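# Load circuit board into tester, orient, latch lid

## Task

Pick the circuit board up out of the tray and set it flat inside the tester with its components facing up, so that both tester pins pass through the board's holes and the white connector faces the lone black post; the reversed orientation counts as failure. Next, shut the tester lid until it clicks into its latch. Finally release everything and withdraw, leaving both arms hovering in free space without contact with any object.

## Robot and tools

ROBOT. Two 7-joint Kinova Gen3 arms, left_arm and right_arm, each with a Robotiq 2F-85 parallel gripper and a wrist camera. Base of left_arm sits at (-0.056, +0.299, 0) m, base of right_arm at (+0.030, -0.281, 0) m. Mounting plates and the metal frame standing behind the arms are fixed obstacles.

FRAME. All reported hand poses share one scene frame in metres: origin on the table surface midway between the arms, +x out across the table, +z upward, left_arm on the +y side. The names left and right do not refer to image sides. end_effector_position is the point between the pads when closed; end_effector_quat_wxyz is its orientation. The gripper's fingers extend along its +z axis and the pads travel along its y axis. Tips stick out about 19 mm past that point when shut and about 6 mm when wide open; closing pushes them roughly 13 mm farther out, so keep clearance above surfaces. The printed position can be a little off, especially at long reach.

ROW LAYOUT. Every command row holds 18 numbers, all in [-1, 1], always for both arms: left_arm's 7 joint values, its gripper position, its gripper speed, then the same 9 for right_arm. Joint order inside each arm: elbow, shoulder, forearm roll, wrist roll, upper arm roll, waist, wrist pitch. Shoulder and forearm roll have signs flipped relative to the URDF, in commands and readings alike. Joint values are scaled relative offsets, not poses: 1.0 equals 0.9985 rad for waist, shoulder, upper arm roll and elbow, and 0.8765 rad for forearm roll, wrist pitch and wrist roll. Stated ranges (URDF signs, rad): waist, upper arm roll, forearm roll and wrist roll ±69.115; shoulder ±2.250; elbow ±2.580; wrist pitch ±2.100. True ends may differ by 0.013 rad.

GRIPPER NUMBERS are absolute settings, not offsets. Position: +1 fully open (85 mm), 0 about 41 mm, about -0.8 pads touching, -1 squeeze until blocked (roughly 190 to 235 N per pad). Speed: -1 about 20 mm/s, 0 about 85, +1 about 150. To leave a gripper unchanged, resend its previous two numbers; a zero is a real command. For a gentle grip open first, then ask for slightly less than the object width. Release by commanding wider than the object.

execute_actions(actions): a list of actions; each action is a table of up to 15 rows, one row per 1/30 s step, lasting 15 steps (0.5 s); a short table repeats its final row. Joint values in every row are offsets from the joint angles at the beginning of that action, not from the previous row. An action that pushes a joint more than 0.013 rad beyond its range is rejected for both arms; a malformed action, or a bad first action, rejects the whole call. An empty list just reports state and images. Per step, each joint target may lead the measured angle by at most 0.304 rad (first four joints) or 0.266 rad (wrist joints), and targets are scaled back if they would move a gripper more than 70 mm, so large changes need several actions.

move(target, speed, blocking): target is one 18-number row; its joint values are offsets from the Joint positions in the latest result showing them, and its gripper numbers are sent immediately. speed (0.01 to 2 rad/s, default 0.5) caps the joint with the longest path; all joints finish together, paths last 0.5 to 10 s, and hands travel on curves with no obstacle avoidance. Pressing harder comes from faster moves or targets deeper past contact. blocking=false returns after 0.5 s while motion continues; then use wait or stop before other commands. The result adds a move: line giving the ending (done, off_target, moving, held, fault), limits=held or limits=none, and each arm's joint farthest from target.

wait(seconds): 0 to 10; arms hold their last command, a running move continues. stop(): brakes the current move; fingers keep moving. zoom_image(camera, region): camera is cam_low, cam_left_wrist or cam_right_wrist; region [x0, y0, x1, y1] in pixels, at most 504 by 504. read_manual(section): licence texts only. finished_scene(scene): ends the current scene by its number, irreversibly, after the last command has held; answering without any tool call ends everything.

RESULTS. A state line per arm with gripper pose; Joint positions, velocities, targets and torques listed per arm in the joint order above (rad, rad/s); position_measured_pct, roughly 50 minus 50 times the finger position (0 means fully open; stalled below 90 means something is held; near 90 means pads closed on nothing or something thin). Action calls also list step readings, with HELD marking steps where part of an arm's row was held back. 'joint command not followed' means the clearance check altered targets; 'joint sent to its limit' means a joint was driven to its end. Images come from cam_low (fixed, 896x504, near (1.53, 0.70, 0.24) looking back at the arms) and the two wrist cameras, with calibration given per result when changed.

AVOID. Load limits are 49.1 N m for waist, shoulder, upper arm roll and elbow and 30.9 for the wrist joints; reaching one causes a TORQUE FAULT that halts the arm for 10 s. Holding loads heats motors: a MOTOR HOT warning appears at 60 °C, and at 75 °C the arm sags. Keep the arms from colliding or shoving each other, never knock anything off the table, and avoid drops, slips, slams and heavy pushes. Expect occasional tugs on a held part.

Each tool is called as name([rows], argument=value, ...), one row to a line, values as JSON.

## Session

execute_actions(actions=[])

Scene clock: 0.00 s.
left_arm: end_effector_position=(+0.3255, +0.8117, +0.1774) position_measured_pct=0.0 end_effector_quat_wxyz=(-0.019, +0.955, -0.215, -0.202) | right_arm: end_effector_position=(+0.1289, +0.0237, +0.1166) position_measured_pct=0.0 end_effector_quat_wxyz=(+0.566, -0.035, -0.685, -0.457)
Joint names: [elbow, shoulder, forearm roll, wrist roll, upper arm roll, waist, wrist pitch]
Joint positions: left_arm=[ 0.507 -1.117 -0.05   3.325 -0.492 -0.717  1.7  ] | right_arm=[ 2.05  -1.277  1.034  2.286 -0.138 -0.314  1.422]
Joint velocities: left_arm=[-0.    -0.001  0.     0.     0.     0.     0.   ] | right_arm=[-0.     0.001 -0.     0.    -0.001 -0.     0.   ]
Joint torques (N m, as the joint torque sensors report them, + toward a larger Joint positions number): no reading
Joint targets: left_arm=[0.507 -1.117 -0.050 3.325 -0.492 -0.717 1.700] | right_arm=[2.050 -1.277 1.034 2.286 -0.138 -0.314 1.422]
camera_calibration (this result's frames):
cam_left_wrist: T_world_to_cam=[[-0.450929, -0.888726, 0.0826357, 0.854362], [-0.820868, 0.449283, 0.35259, -0.0911799], [-0.350483, 0.09116, -0.932122, 0.352202], [0, 0, 0, 1]] pos_world=[0.43385, 0.768153, 0.289843]
cam_right_wrist: T_world_to_cam=[[0.587083, 0.539627, 0.603437, -0.171016], [0.396134, 0.458574, -0.79548, 0.0790936], [-0.705983, 0.706055, 0.0554563, 0.212682], [0, 0, 0, 1]] pos_world=[0.219219, -0.0941507, 0.15432]

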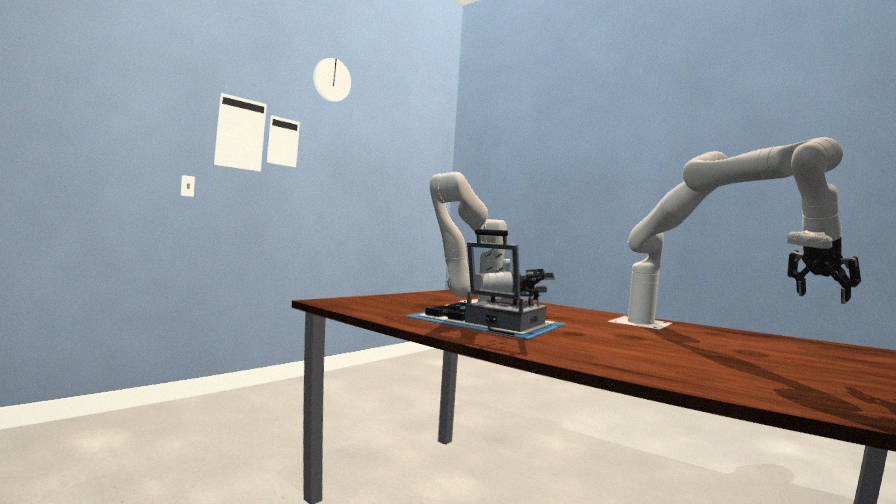

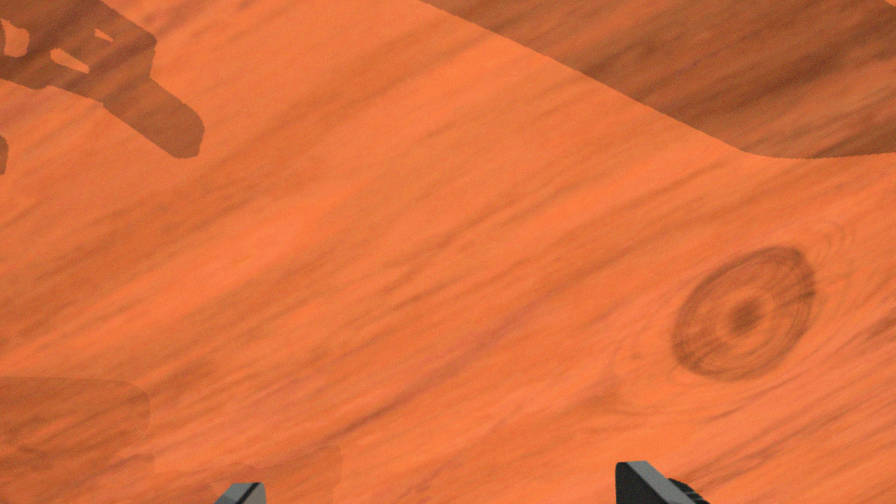

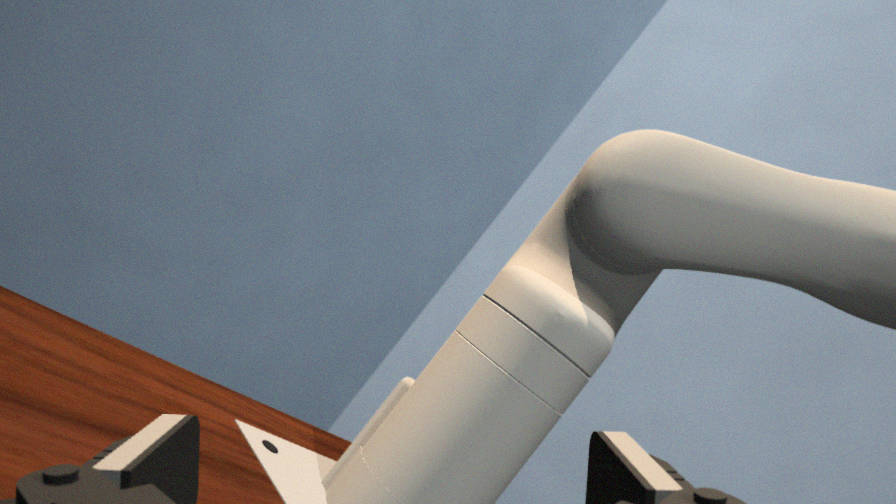

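move(target=[0,0,0,0,0,0,0,1,0,0,0.878,-0.18,0,0.138,0,0,1,0], speed=1.0)

move(target=[0,0,0,0,0,0,0,1,0,-0.851,0,-1,0.404,0,-0.256,0.135,1,0], speed=1.2)

Scene clock: 1.83 s.
left_arm: end_effector_position=(+0.3255, +0.8117, +0.1774) position_measured_pct=0.0 end_effector_quat_wxyz=(-0.019, +0.955, -0.215, -0.202) | right_arm: end_effector_position=(+0.2126, -0.0167, +0.2686) position_measured_pct=0.0 end_effector_quat_wxyz=(-0.229, -0.206, +0.846, +0.434)
Joint names: [elbow, shoulder, forearm roll, wrist roll, upper arm roll, waist, wrist pitch]
Joint positions: left_arm=[ 0.507 -1.117 -0.05   3.325 -0.492 -0.717  1.7  ] | right_arm=[ 2.05  -0.401  0.876  2.286 -0.    -0.314  1.422]
Joint velocities: left_arm=[-0.    -0.    -0.    -0.    -0.     0.     0.001] | right_arm=[ 0.     0.002 -0.     0.    -0.     0.001 -0.   ]
Joint torques (N m, as the joint torque sensors report them, + toward a larger Joint positions number): left_arm=[-8.28 25.52  0.98  0.05 -1.73 -0.06  0.5 ] | right_arm=[-4.35 12.74  1.46  0.33 -0.38 -0.08  2.18]
Joint targets: left_arm=[0.507 -1.117 -0.050 3.325 -0.492 -0.717 1.700] | right_arm=[2.050 -0.401 0.876 2.286 -0.000 -0.314 1.422]
move: done; limits=none; left_arm: farthest joint: the waist, 0.000 radians from its target (0.000 radians at the start); right_arm: farthest joint: the shoulder, 0.001 radians from its target (0.877 radians at the start)
camera_calibration (this result's frames):
cam_left_wrist: T_world_to_cam=[[-0.45093, -0.888726, 0.0826341, 0.854363], [-0.820868, 0.449283, 0.35259, -0.0911799], [-0.350482, 0.0911618, -0.932122, 0.3522], [0, 0, 0, 1]] pos_world=[0.433851, 0.768153, 0.289843]
cam_right_wrist: T_world_to_cam=[[-0.147112, 0.496427, 0.855522, -0.202411], [0.825574, 0.538008, -0.170223, -0.0725703], [-0.544781, 0.681255, -0.488985, 0.403474], [0, 0, 0, 1]] pos_world=[0.24994, -0.135343, 0.358107]

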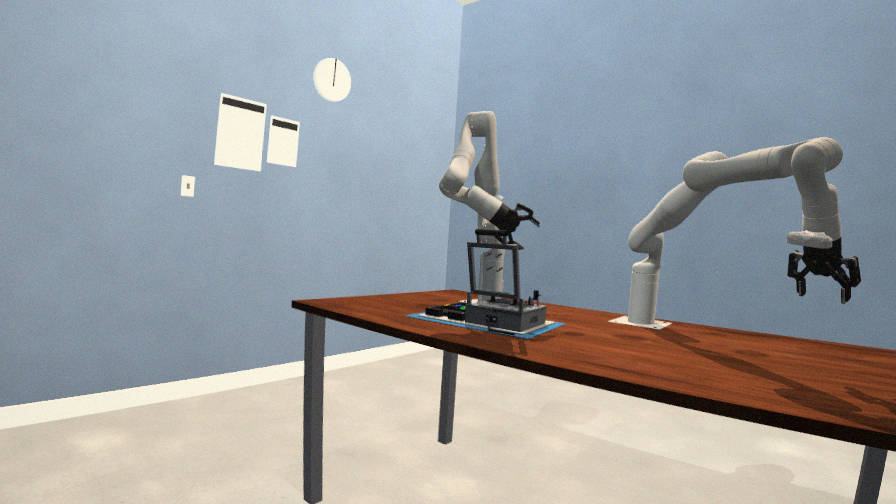

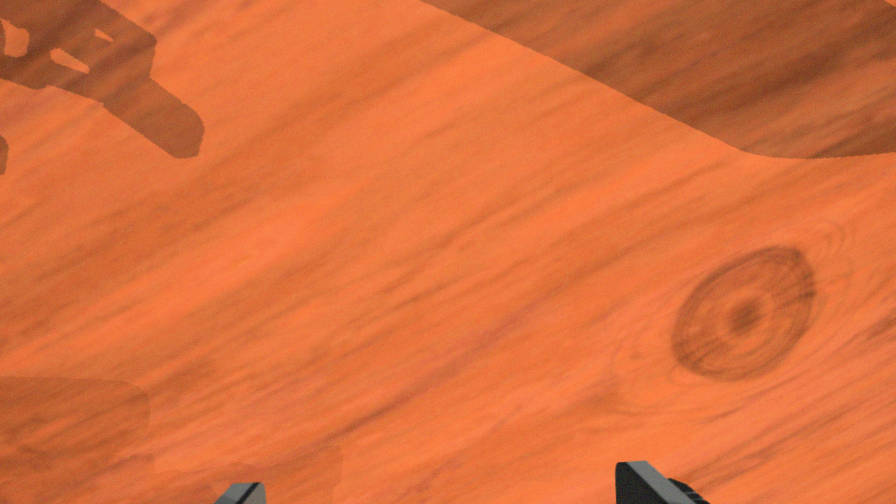

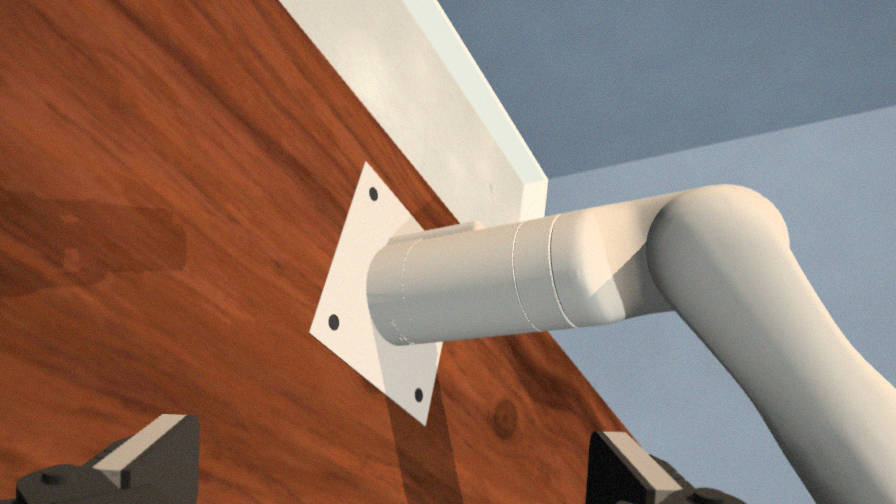

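Scene clock: 3.30 s.
left_arm: end_effector_position=(+0.3255, +0.8117, +0.1774) position_measured_pct=0.0 end_effector_quat_wxyz=(-0.019, +0.955, -0.215, -0.202) | right_arm: end_effector_position=(+0.4613, -0.0726, +0.3515) position_measured_pct=0.0 end_effector_quat_wxyz=(-0.000, +0.707, -0.707, +0.000)
Joint names: [elbow, shoulder, forearm roll, wrist roll, upper arm roll, waist, wrist pitch]
Joint positions: left_arm=[ 0.507 -1.117 -0.05   3.325 -0.492 -0.717  1.7  ] | right_arm=[ 1.2   -0.401 -0.     2.64  -0.    -0.57   1.54 ]
Joint velocities: left_arm=[ 0.     0.     0.    -0.    -0.    -0.    -0.001] | right_arm=[ 0.    -0.    -0.     0.     0.    -0.003  0.   ]
Joint torques (N m, as the joint torque sensors report them, + toward a larger Joint positions number): left_arm=[-8.33 25.85  1.12 -0.06 -2.08 -0.07  0.49] | right_arm=[-8.54 16.74  0.03  0.46  0.29 -0.05  0.2 ]
Joint targets: left_arm=[0.507 -1.117 -0.050 3.325 -0.492 -0.717 1.700] | right_arm=[1.200 -0.401 -0.000 2.640 -0.000 -0.570 1.540]
move: done; limits=none; left_arm: farthest joint: the waist, 0.000 radians from its target (0.000 radians at the start); right_arm: farthest joint: the waist, 0.000 radians from its target (0.255 radians at the start)
camera_calibration (this result's frames):
cam_left_wrist: T_world_to_cam=[[-0.450931, -0.888725, 0.0826322, 0.854365], [-0.820868, 0.449284, 0.35259, -0.0911801], [-0.350481, 0.0911639, -0.932122, 0.352197], [0, 0, 0, 1]] pos_world=[0.433851, 0.768154, 0.289842]
cam_right_wrist: T_world_to_cam=[[-0.998825, -0.026275, 0.0407122, 0.432368], [-0.0248335, 0.99906, 0.0355173, 0.119799], [-0.0416072, 0.0344645, -0.998539, 0.517591], [0, 0, 0, 1]] pos_world=[0.456371, -0.126165, 0.494977]

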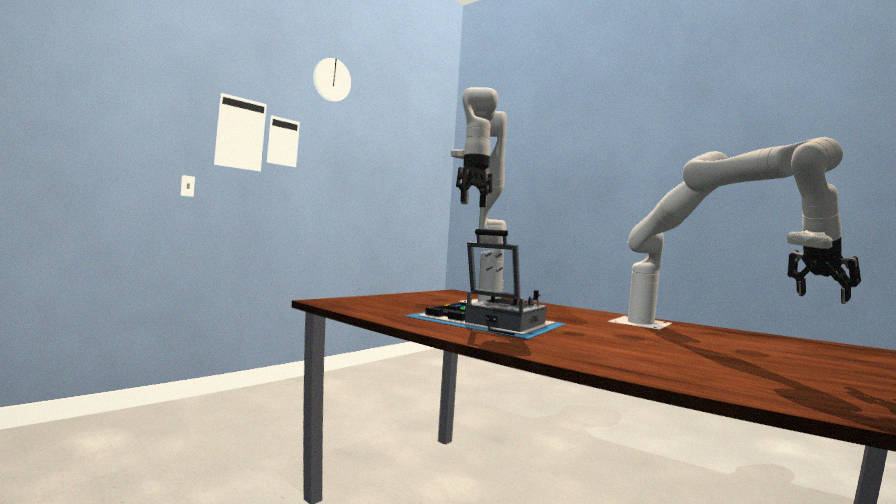

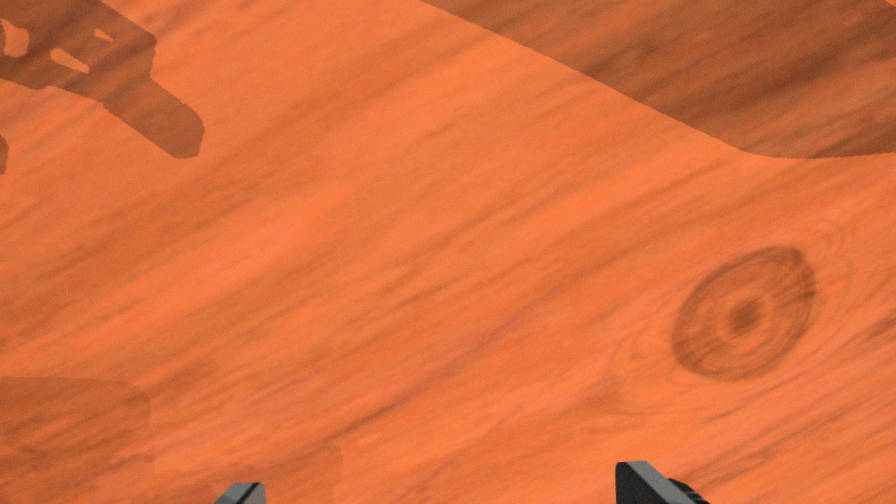

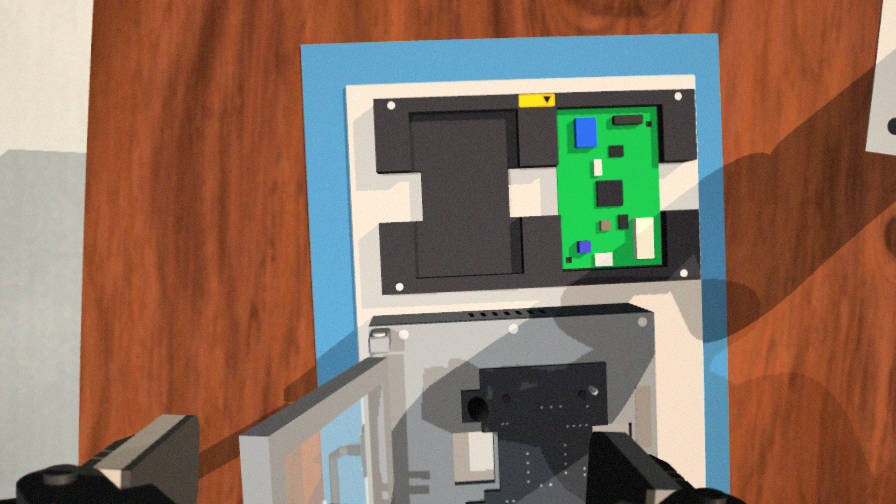

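move(target=[0,0,0,0,0,0,0,1,0,0.6,0.03,0,0.1056,0,0.023,-0.65,1,0], speed=1.2)

move(target=[0,0,0,0,0,0,0,1,0,0.408,0,0,0,0,0,-0.463,1,0], speed=1.0)

Scene clock: 4.63 s.
left_arm: end_effector_position=(+0.3255, +0.8117, +0.1774) position_measured_pct=0.0 end_effector_quat_wxyz=(-0.019, +0.955, -0.215, -0.202) | right_arm: end_effector_position=(+0.4073, -0.1130, +0.1883) position_measured_pct=0.0 end_effector_quat_wxyz=(-0.001, +0.732, -0.682, +0.000)
Joint names: [elbow, shoulder, forearm roll, wrist roll, upper arm roll, waist, wrist pitch]
Joint positions: left_arm=[ 0.507 -1.117 -0.05   3.325 -0.492 -0.717  1.7  ] | right_arm=[ 1.799 -0.371 -0.     2.733 -0.    -0.547  0.97 ]
Joint velocities: left_arm=[-0.    -0.001 -0.     0.     0.    -0.     0.   ] | right_arm=[ 0.002  0.002  0.     0.001 -0.     0.001 -0.   ]
Joint torques (N m, as the joint torque sensors report them, + toward a larger Joint positions number): left_arm=[-8.53 25.99  0.87  0.26 -2.06  0.04  0.38] | right_arm=[-6.91 14.42  0.    0.28  0.44  0.21  0.23]
Joint targets: left_arm=[0.507 -1.117 -0.050 3.325 -0.492 -0.717 1.700] | right_arm=[1.799 -0.371 -0.000 2.733 -0.000 -0.547 0.970]
move: done; limits=none; left_arm: farthest joint: the waist, 0.000 radians from its target (0.000 radians at the start); right_arm: farthest joint: the waist, 0.000 radians from its target (0.023 radians at the start)
camera_calibration (this result's frames):
cam_left_wrist: T_world_to_cam=[[-0.450933, -0.888725, 0.08263, 0.854366], [-0.820867, 0.449285, 0.35259, -0.0911802], [-0.35048, 0.0911662, -0.932123, 0.352195], [0, 0, 0, 1]] pos_world=[0.433852, 0.768154, 0.289841]
cam_right_wrist: T_world_to_cam=[[-0.99457, -0.0959265, 0.0403488, 0.374473], [-0.0945109, 0.994886, 0.0356435, 0.192508], [-0.0435616, 0.0316365, -0.99855, 0.354259], [0, 0, 0, 1]] pos_world=[0.406066, -0.166809, 0.331774]

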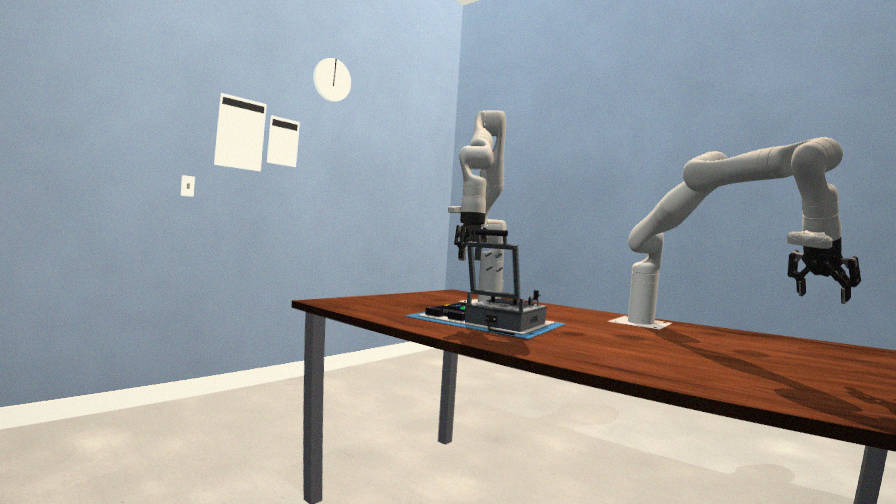

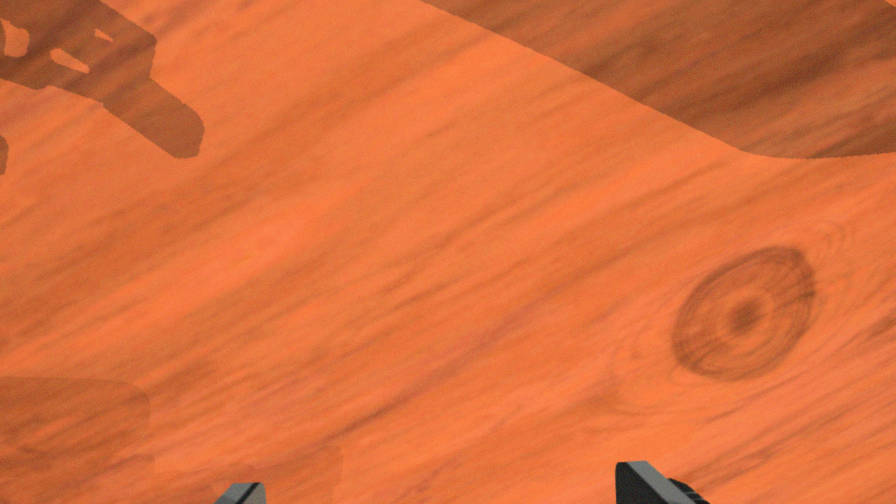

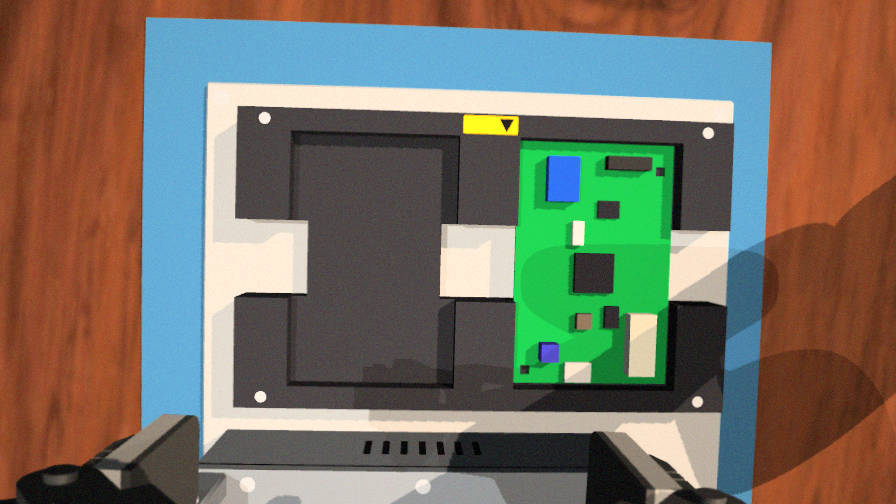

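Scene clock: 5.63 s.
left_arm: end_effector_position=(+0.3255, +0.8117, +0.1774) position_measured_pct=0.0 end_effector_quat_wxyz=(-0.019, +0.955, -0.215, -0.202) | right_arm: end_effector_position=(+0.3257, -0.1554, +0.0999) position_measured_pct=0.0 end_effector_quat_wxyz=(+0.000, +0.732, -0.682, -0.000)
Joint names: [elbow, shoulder, forearm roll, wrist roll, upper arm roll, waist, wrist pitch]
Joint positions: left_arm=[ 0.507 -1.117 -0.05   3.325 -0.492 -0.717  1.7  ] | right_arm=[ 2.206 -0.371 -0.     2.733 -0.    -0.547  0.564]
Joint velocities: left_arm=[-0. -0. -0. -0. -0. -0.  0.] | right_arm=[ 0.001  0.    -0.     0.001  0.001 -0.001 -0.   ]
Joint torques (N m, as the joint torque sensors report them, + toward a larger Joint positions number): left_arm=[-8.22 25.76  1.06  0.19 -1.96 -0.02  0.12] | right_arm=[-4.53 12.07  0.09  0.34  0.4  -0.06  0.21]
Joint targets: left_arm=[0.507 -1.117 -0.050 3.325 -0.492 -0.717 1.700] | right_arm=[2.206 -0.371 -0.000 2.733 -0.000 -0.547 0.564]
move: done; limits=none; left_arm: farthest joint: the waist, 0.000 radians from its target (0.000 radians at the start); right_arm: farthest joint: the waist, 0.000 radians from its target (0.000 radians at the start)
camera_calibration (this result's frames):
cam_left_wrist: T_world_to_cam=[[-0.450934, -0.888724, 0.0826281, 0.854368], [-0.820867, 0.449285, 0.35259, -0.0911802], [-0.350479, 0.0911683, -0.932123, 0.352192], [0, 0, 0, 1]] pos_world=[0.433853, 0.768154, 0.289841]
cam_right_wrist: T_world_to_cam=[[-0.9945, -0.095996, 0.0418971, 0.292594], [-0.0945541, 0.994899, 0.0351418, 0.230192], [-0.0450569, 0.030987, -0.998504, 0.264193], [0, 0, 0, 1]] pos_world=[0.324654, -0.209116, 0.243449]

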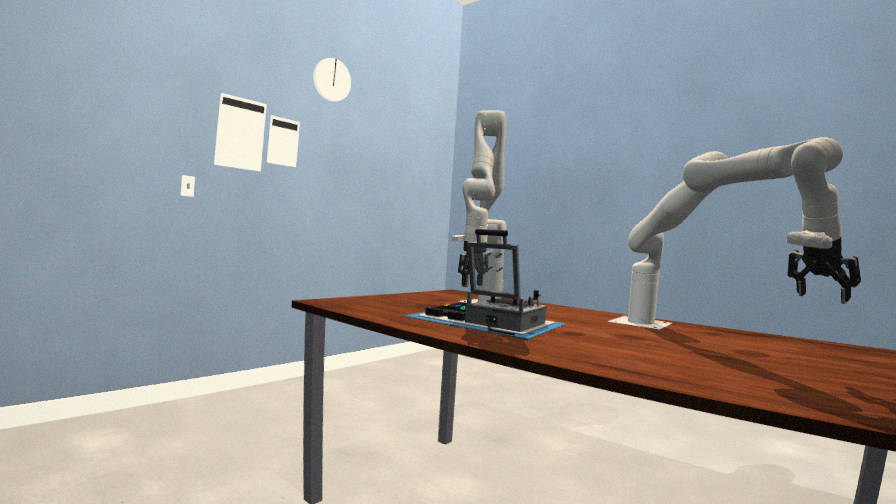

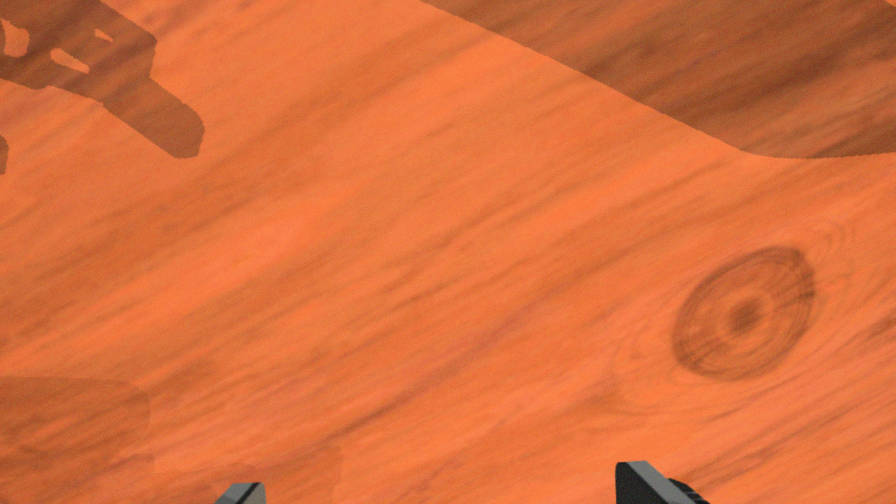

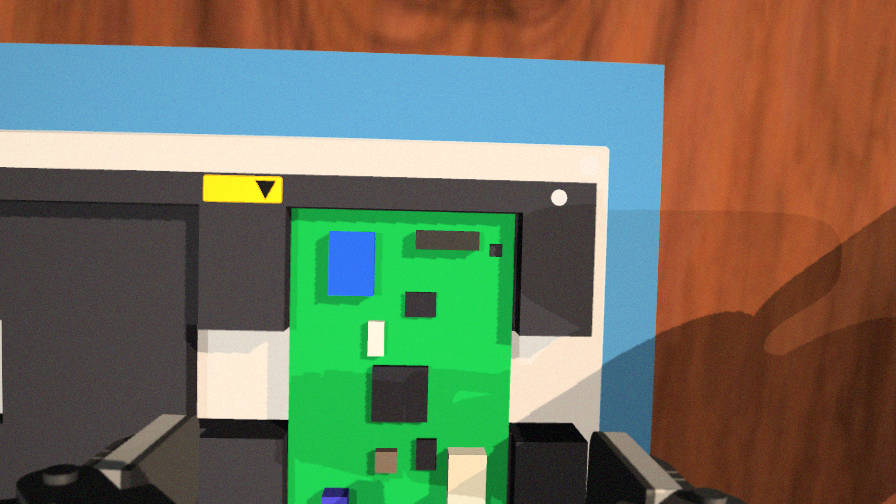

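move(target=[0,0,0,0,0,0,0,1,0,0.0523,-0.133,0,0.0246,0,0.007,-0.21,1,0], speed=0.4)

Scene clock: 8.33 s.
left_arm: end_effector_position=(+0.3255, +0.8117, +0.1774) position_measured_pct=0.0 end_effector_quat_wxyz=(-0.019, +0.955, -0.215, -0.202) | right_arm: end_effector_position=(+0.3253, -0.1581, +0.0500) position_measured_pct=0.0 end_effector_quat_wxyz=(+0.001, +0.737, -0.676, -0.000)
Joint names: [elbow, shoulder, forearm roll, wrist roll, upper arm roll, waist, wrist pitch]
Joint positions: left_arm=[ 0.507 -1.117 -0.05   3.325 -0.492 -0.717  1.7  ] | right_arm=[ 2.259 -0.504 -0.     2.754 -0.    -0.54   0.38 ]
Joint velocities: left_arm=[-0.    -0.     0.     0.    -0.001  0.    -0.   ] | right_arm=[-0.001 -0.002  0.    -0.     0.    -0.001 -0.   ]
Joint torques (N m, as the joint torque sensors report them, + toward a larger Joint positions number): left_arm=[-8.15 26.01  1.03  0.21 -1.86  0.14  0.15] | right_arm=[-2.88 13.36  0.02  0.28  0.54  0.03  0.23]
Joint targets: left_arm=[0.507 -1.117 -0.050 3.325 -0.492 -0.717 1.700] | right_arm=[2.259 -0.504 -0.000 2.754 -0.000 -0.540 0.380]
move: done; limits=none; left_arm: farthest joint: the waist, 0.000 radians from its target (0.000 radians at the start); right_arm: farthest joint: the waist, 0.000 radians from its target (0.007 radians at the start)
camera_calibration (this result's frames):
cam_left_wrist: T_world_to_cam=[[-0.450935, -0.888724, 0.082626, 0.854369], [-0.820867, 0.449286, 0.35259, -0.0911803], [-0.350478, 0.0911705, -0.932123, 0.35219], [0, 0, 0, 1]] pos_world=[0.433853, 0.768155, 0.28984]
cam_right_wrist: T_world_to_cam=[[-0.992963, -0.110495, 0.0425968, 0.291207], [-0.109044, 0.99342, 0.0350116, 0.239061], [-0.0461851, 0.0301203, -0.998479, 0.214595], [0, 0, 0, 1]] pos_world=[0.325137, -0.211775, 0.193494]

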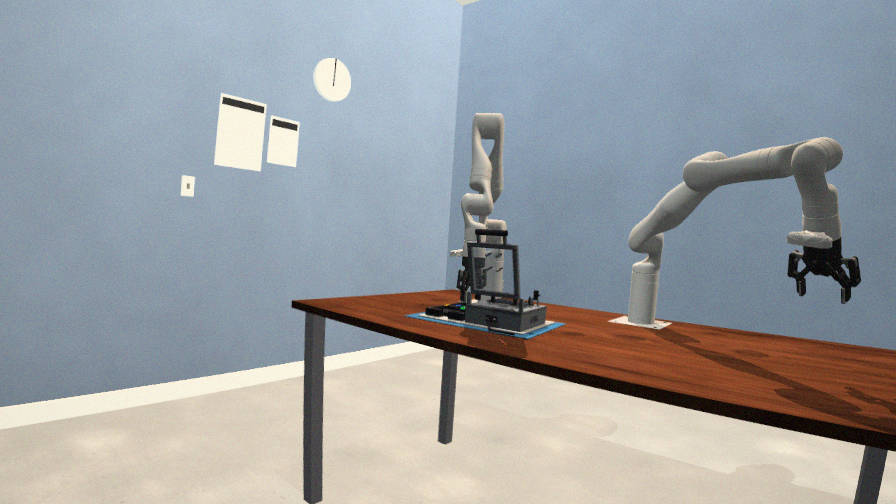

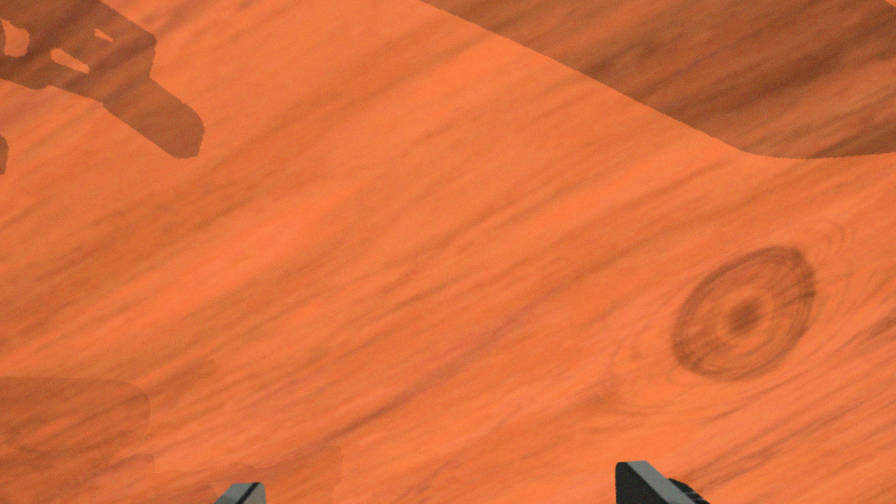

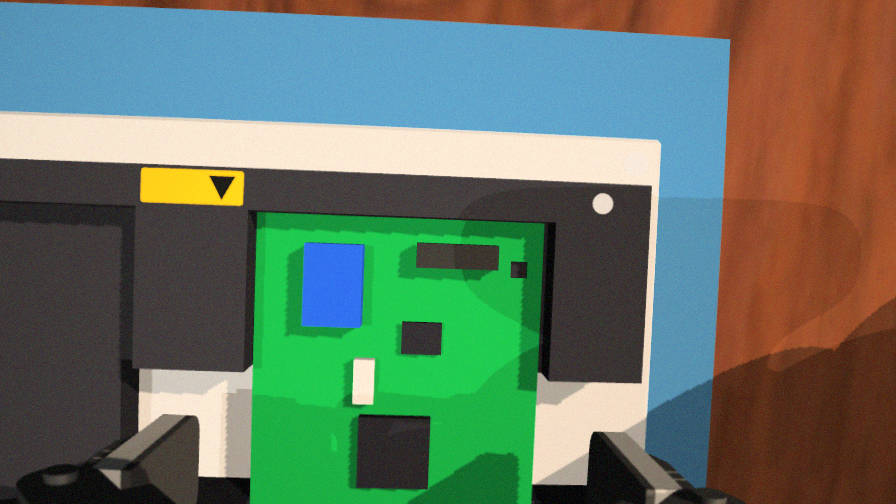

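move(target=[0,0,0,0,0,0,0,1,0,0.0165,-0.0725,0,0.003,0,0.003,-0.1025,1,0], speed=0.2)

move(target=[0,0,0,0,0,0,0,1,0,0,0,0,0,0,0,0,-1,-0.7])

Scene clock: 9.30 s.
left_arm: end_effector_position=(+0.3255, +0.8117, +0.1774) position_measured_pct=0.0 end_effector_quat_wxyz=(-0.019, +0.955, -0.215, -0.202) | right_arm: end_effector_position=(+0.3258, -0.1589, +0.0252) position_measured_pct=0.0 end_effector_quat_wxyz=(-0.000, +0.737, -0.676, -0.000)
Joint names: [elbow, shoulder, forearm roll, wrist roll, upper arm roll, waist, wrist pitch]
Joint positions: left_arm=[ 0.507 -1.117 -0.05   3.325 -0.492 -0.717  1.7  ] | right_arm=[ 2.275 -0.576 -0.     2.757 -0.    -0.537  0.291]
Joint velocities: left_arm=[-0.    -0.     0.     0.     0.     0.     0.001] | right_arm=[-0.    -0.002  0.    -0.     0.001 -0.001 -0.   ]
Joint torques (N m, as the joint torque sensors report them, + toward a larger Joint positions number): left_arm=[-8.26 25.81  1.06  0.21 -1.99  0.17  0.31] | right_arm=[-2.34 13.53  0.15  0.34  0.53  0.02  0.12]
Joint targets: left_arm=[0.507 -1.117 -0.050 3.325 -0.492 -0.717 1.700] | right_arm=[2.275 -0.576 -0.000 2.757 -0.000 -0.537 0.291]
move: done; limits=none; left_arm: farthest joint: the waist, 0.000 radians from its target (0.000 radians at the start); right_arm: farthest joint: the shoulder, 0.001 radians from its target (0.072 radians at the start)
camera_calibration (this result's frames):
cam_left_wrist: T_world_to_cam=[[-0.450937, -0.888723, 0.0826243, 0.85437], [-0.820867, 0.449286, 0.35259, -0.0911804], [-0.350477, 0.0911724, -0.932123, 0.352187], [0, 0, 0, 1]] pos_world=[0.433854, 0.768155, 0.28984]
cam_right_wrist: T_world_to_cam=[[-0.993049, -0.110168, 0.0414313, 0.292745], [-0.108729, 0.993437, 0.0355187, 0.24067], [-0.0450724, 0.0307671, -0.99851, 0.18968], [0, 0, 0, 1]] pos_world=[0.325427, -0.212675, 0.16872]

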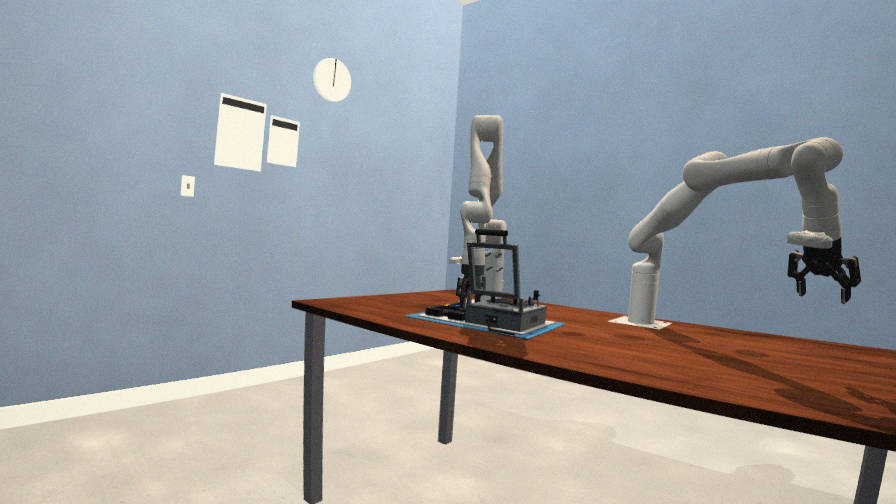

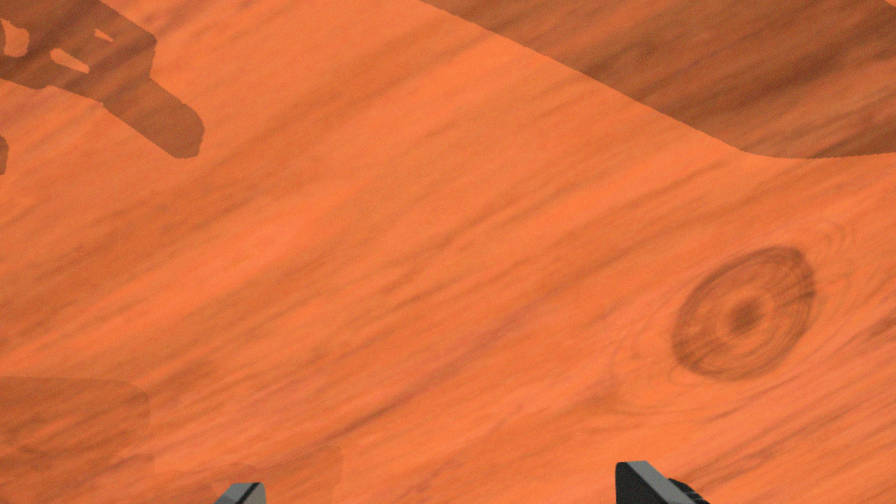

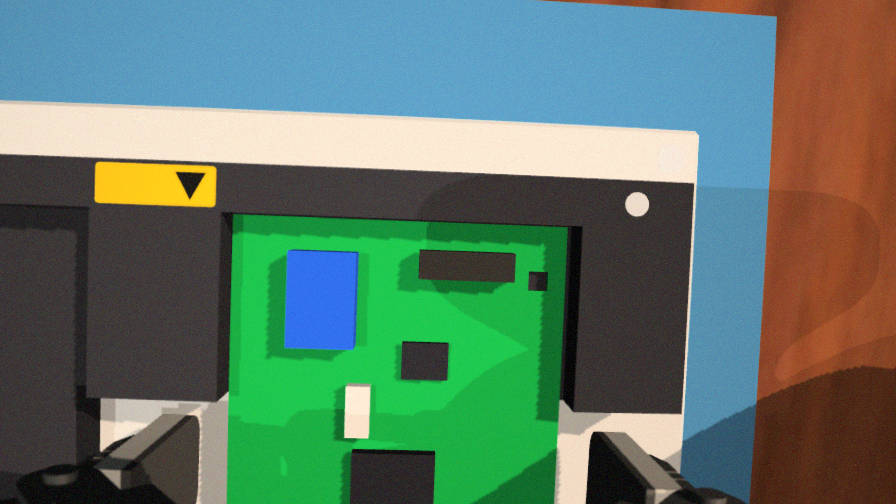

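Scene clock: 10.27 s.
left_arm: end_effector_position=(+0.3255, +0.8117, +0.1774) position_measured_pct=0.0 end_effector_quat_wxyz=(-0.019, +0.955, -0.215, -0.202) | right_arm: end_effector_position=(+0.3258, -0.1589, +0.0270) position_measured_pct=22.6 end_effector_quat_wxyz=(-0.001, +0.737, -0.676, +0.000)
Joint names: [elbow, shoulder, forearm roll, wrist roll, upper arm roll, waist, wrist pitch]
Joint positions: left_arm=[ 0.507 -1.117 -0.05   3.325 -0.492 -0.717  1.7  ] | right_arm=[ 2.276 -0.57  -0.001  2.757 -0.    -0.537  0.294]
Joint velocities: left_arm=[-0.    -0.001 -0.     0.    -0.     0.     0.   ] | right_arm=[-0.     0.     0.     0.     0.    -0.001 -0.   ]
Joint torques (N m, as the joint torque sensors report them, + toward a larger Joint positions number): left_arm=[-8.57 25.66  0.96  0.01 -2.17  0.32  0.48] | right_arm=[-2.95  8.69  0.19  0.13  0.51  0.19 -1.25]
Joint targets: left_arm=[0.507 -1.117 -0.050 3.325 -0.492 -0.717 1.700] | right_arm=[2.275 -0.576 -0.000 2.757 -0.000 -0.537 0.291]
move: done; limits=none; left_arm: farthest joint: the waist, 0.000 radians from its target (0.000 radians at the start); right_arm: farthest joint: the shoulder, 0.006 radians from its target (0.000 radians at the start)
camera_calibration (this result's frames):
cam_left_wrist: T_world_to_cam=[[-0.450938, -0.888723, 0.0826221, 0.854372], [-0.820866, 0.449287, 0.35259, -0.0911804], [-0.350476, 0.0911746, -0.932123, 0.352185], [0, 0, 0, 1]] pos_world=[0.433854, 0.768156, 0.289839]
cam_right_wrist: T_world_to_cam=[[-0.993062, -0.110732, 0.0395849, 0.292697], [-0.109322, 0.993348, 0.036162, 0.240749], [-0.0433259, 0.0315835, -0.998562, 0.191021], [0, 0, 0, 1]] pos_world=[0.325261, -0.21277, 0.170454]

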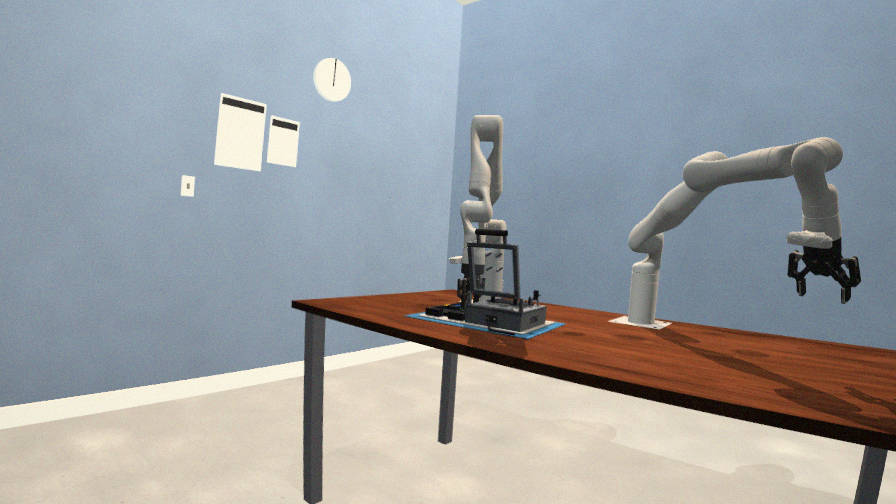

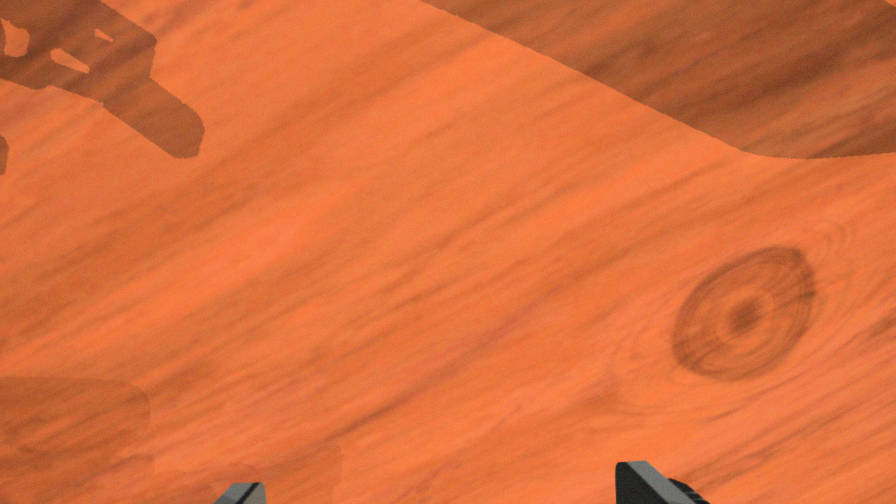

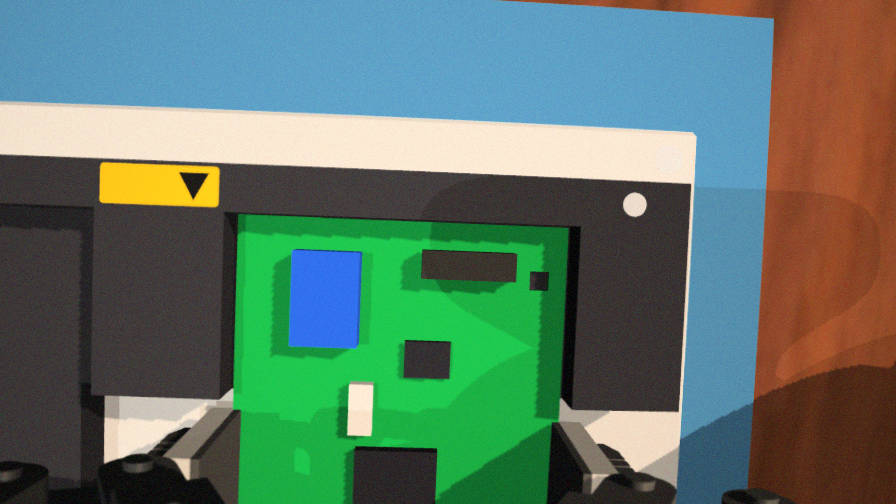

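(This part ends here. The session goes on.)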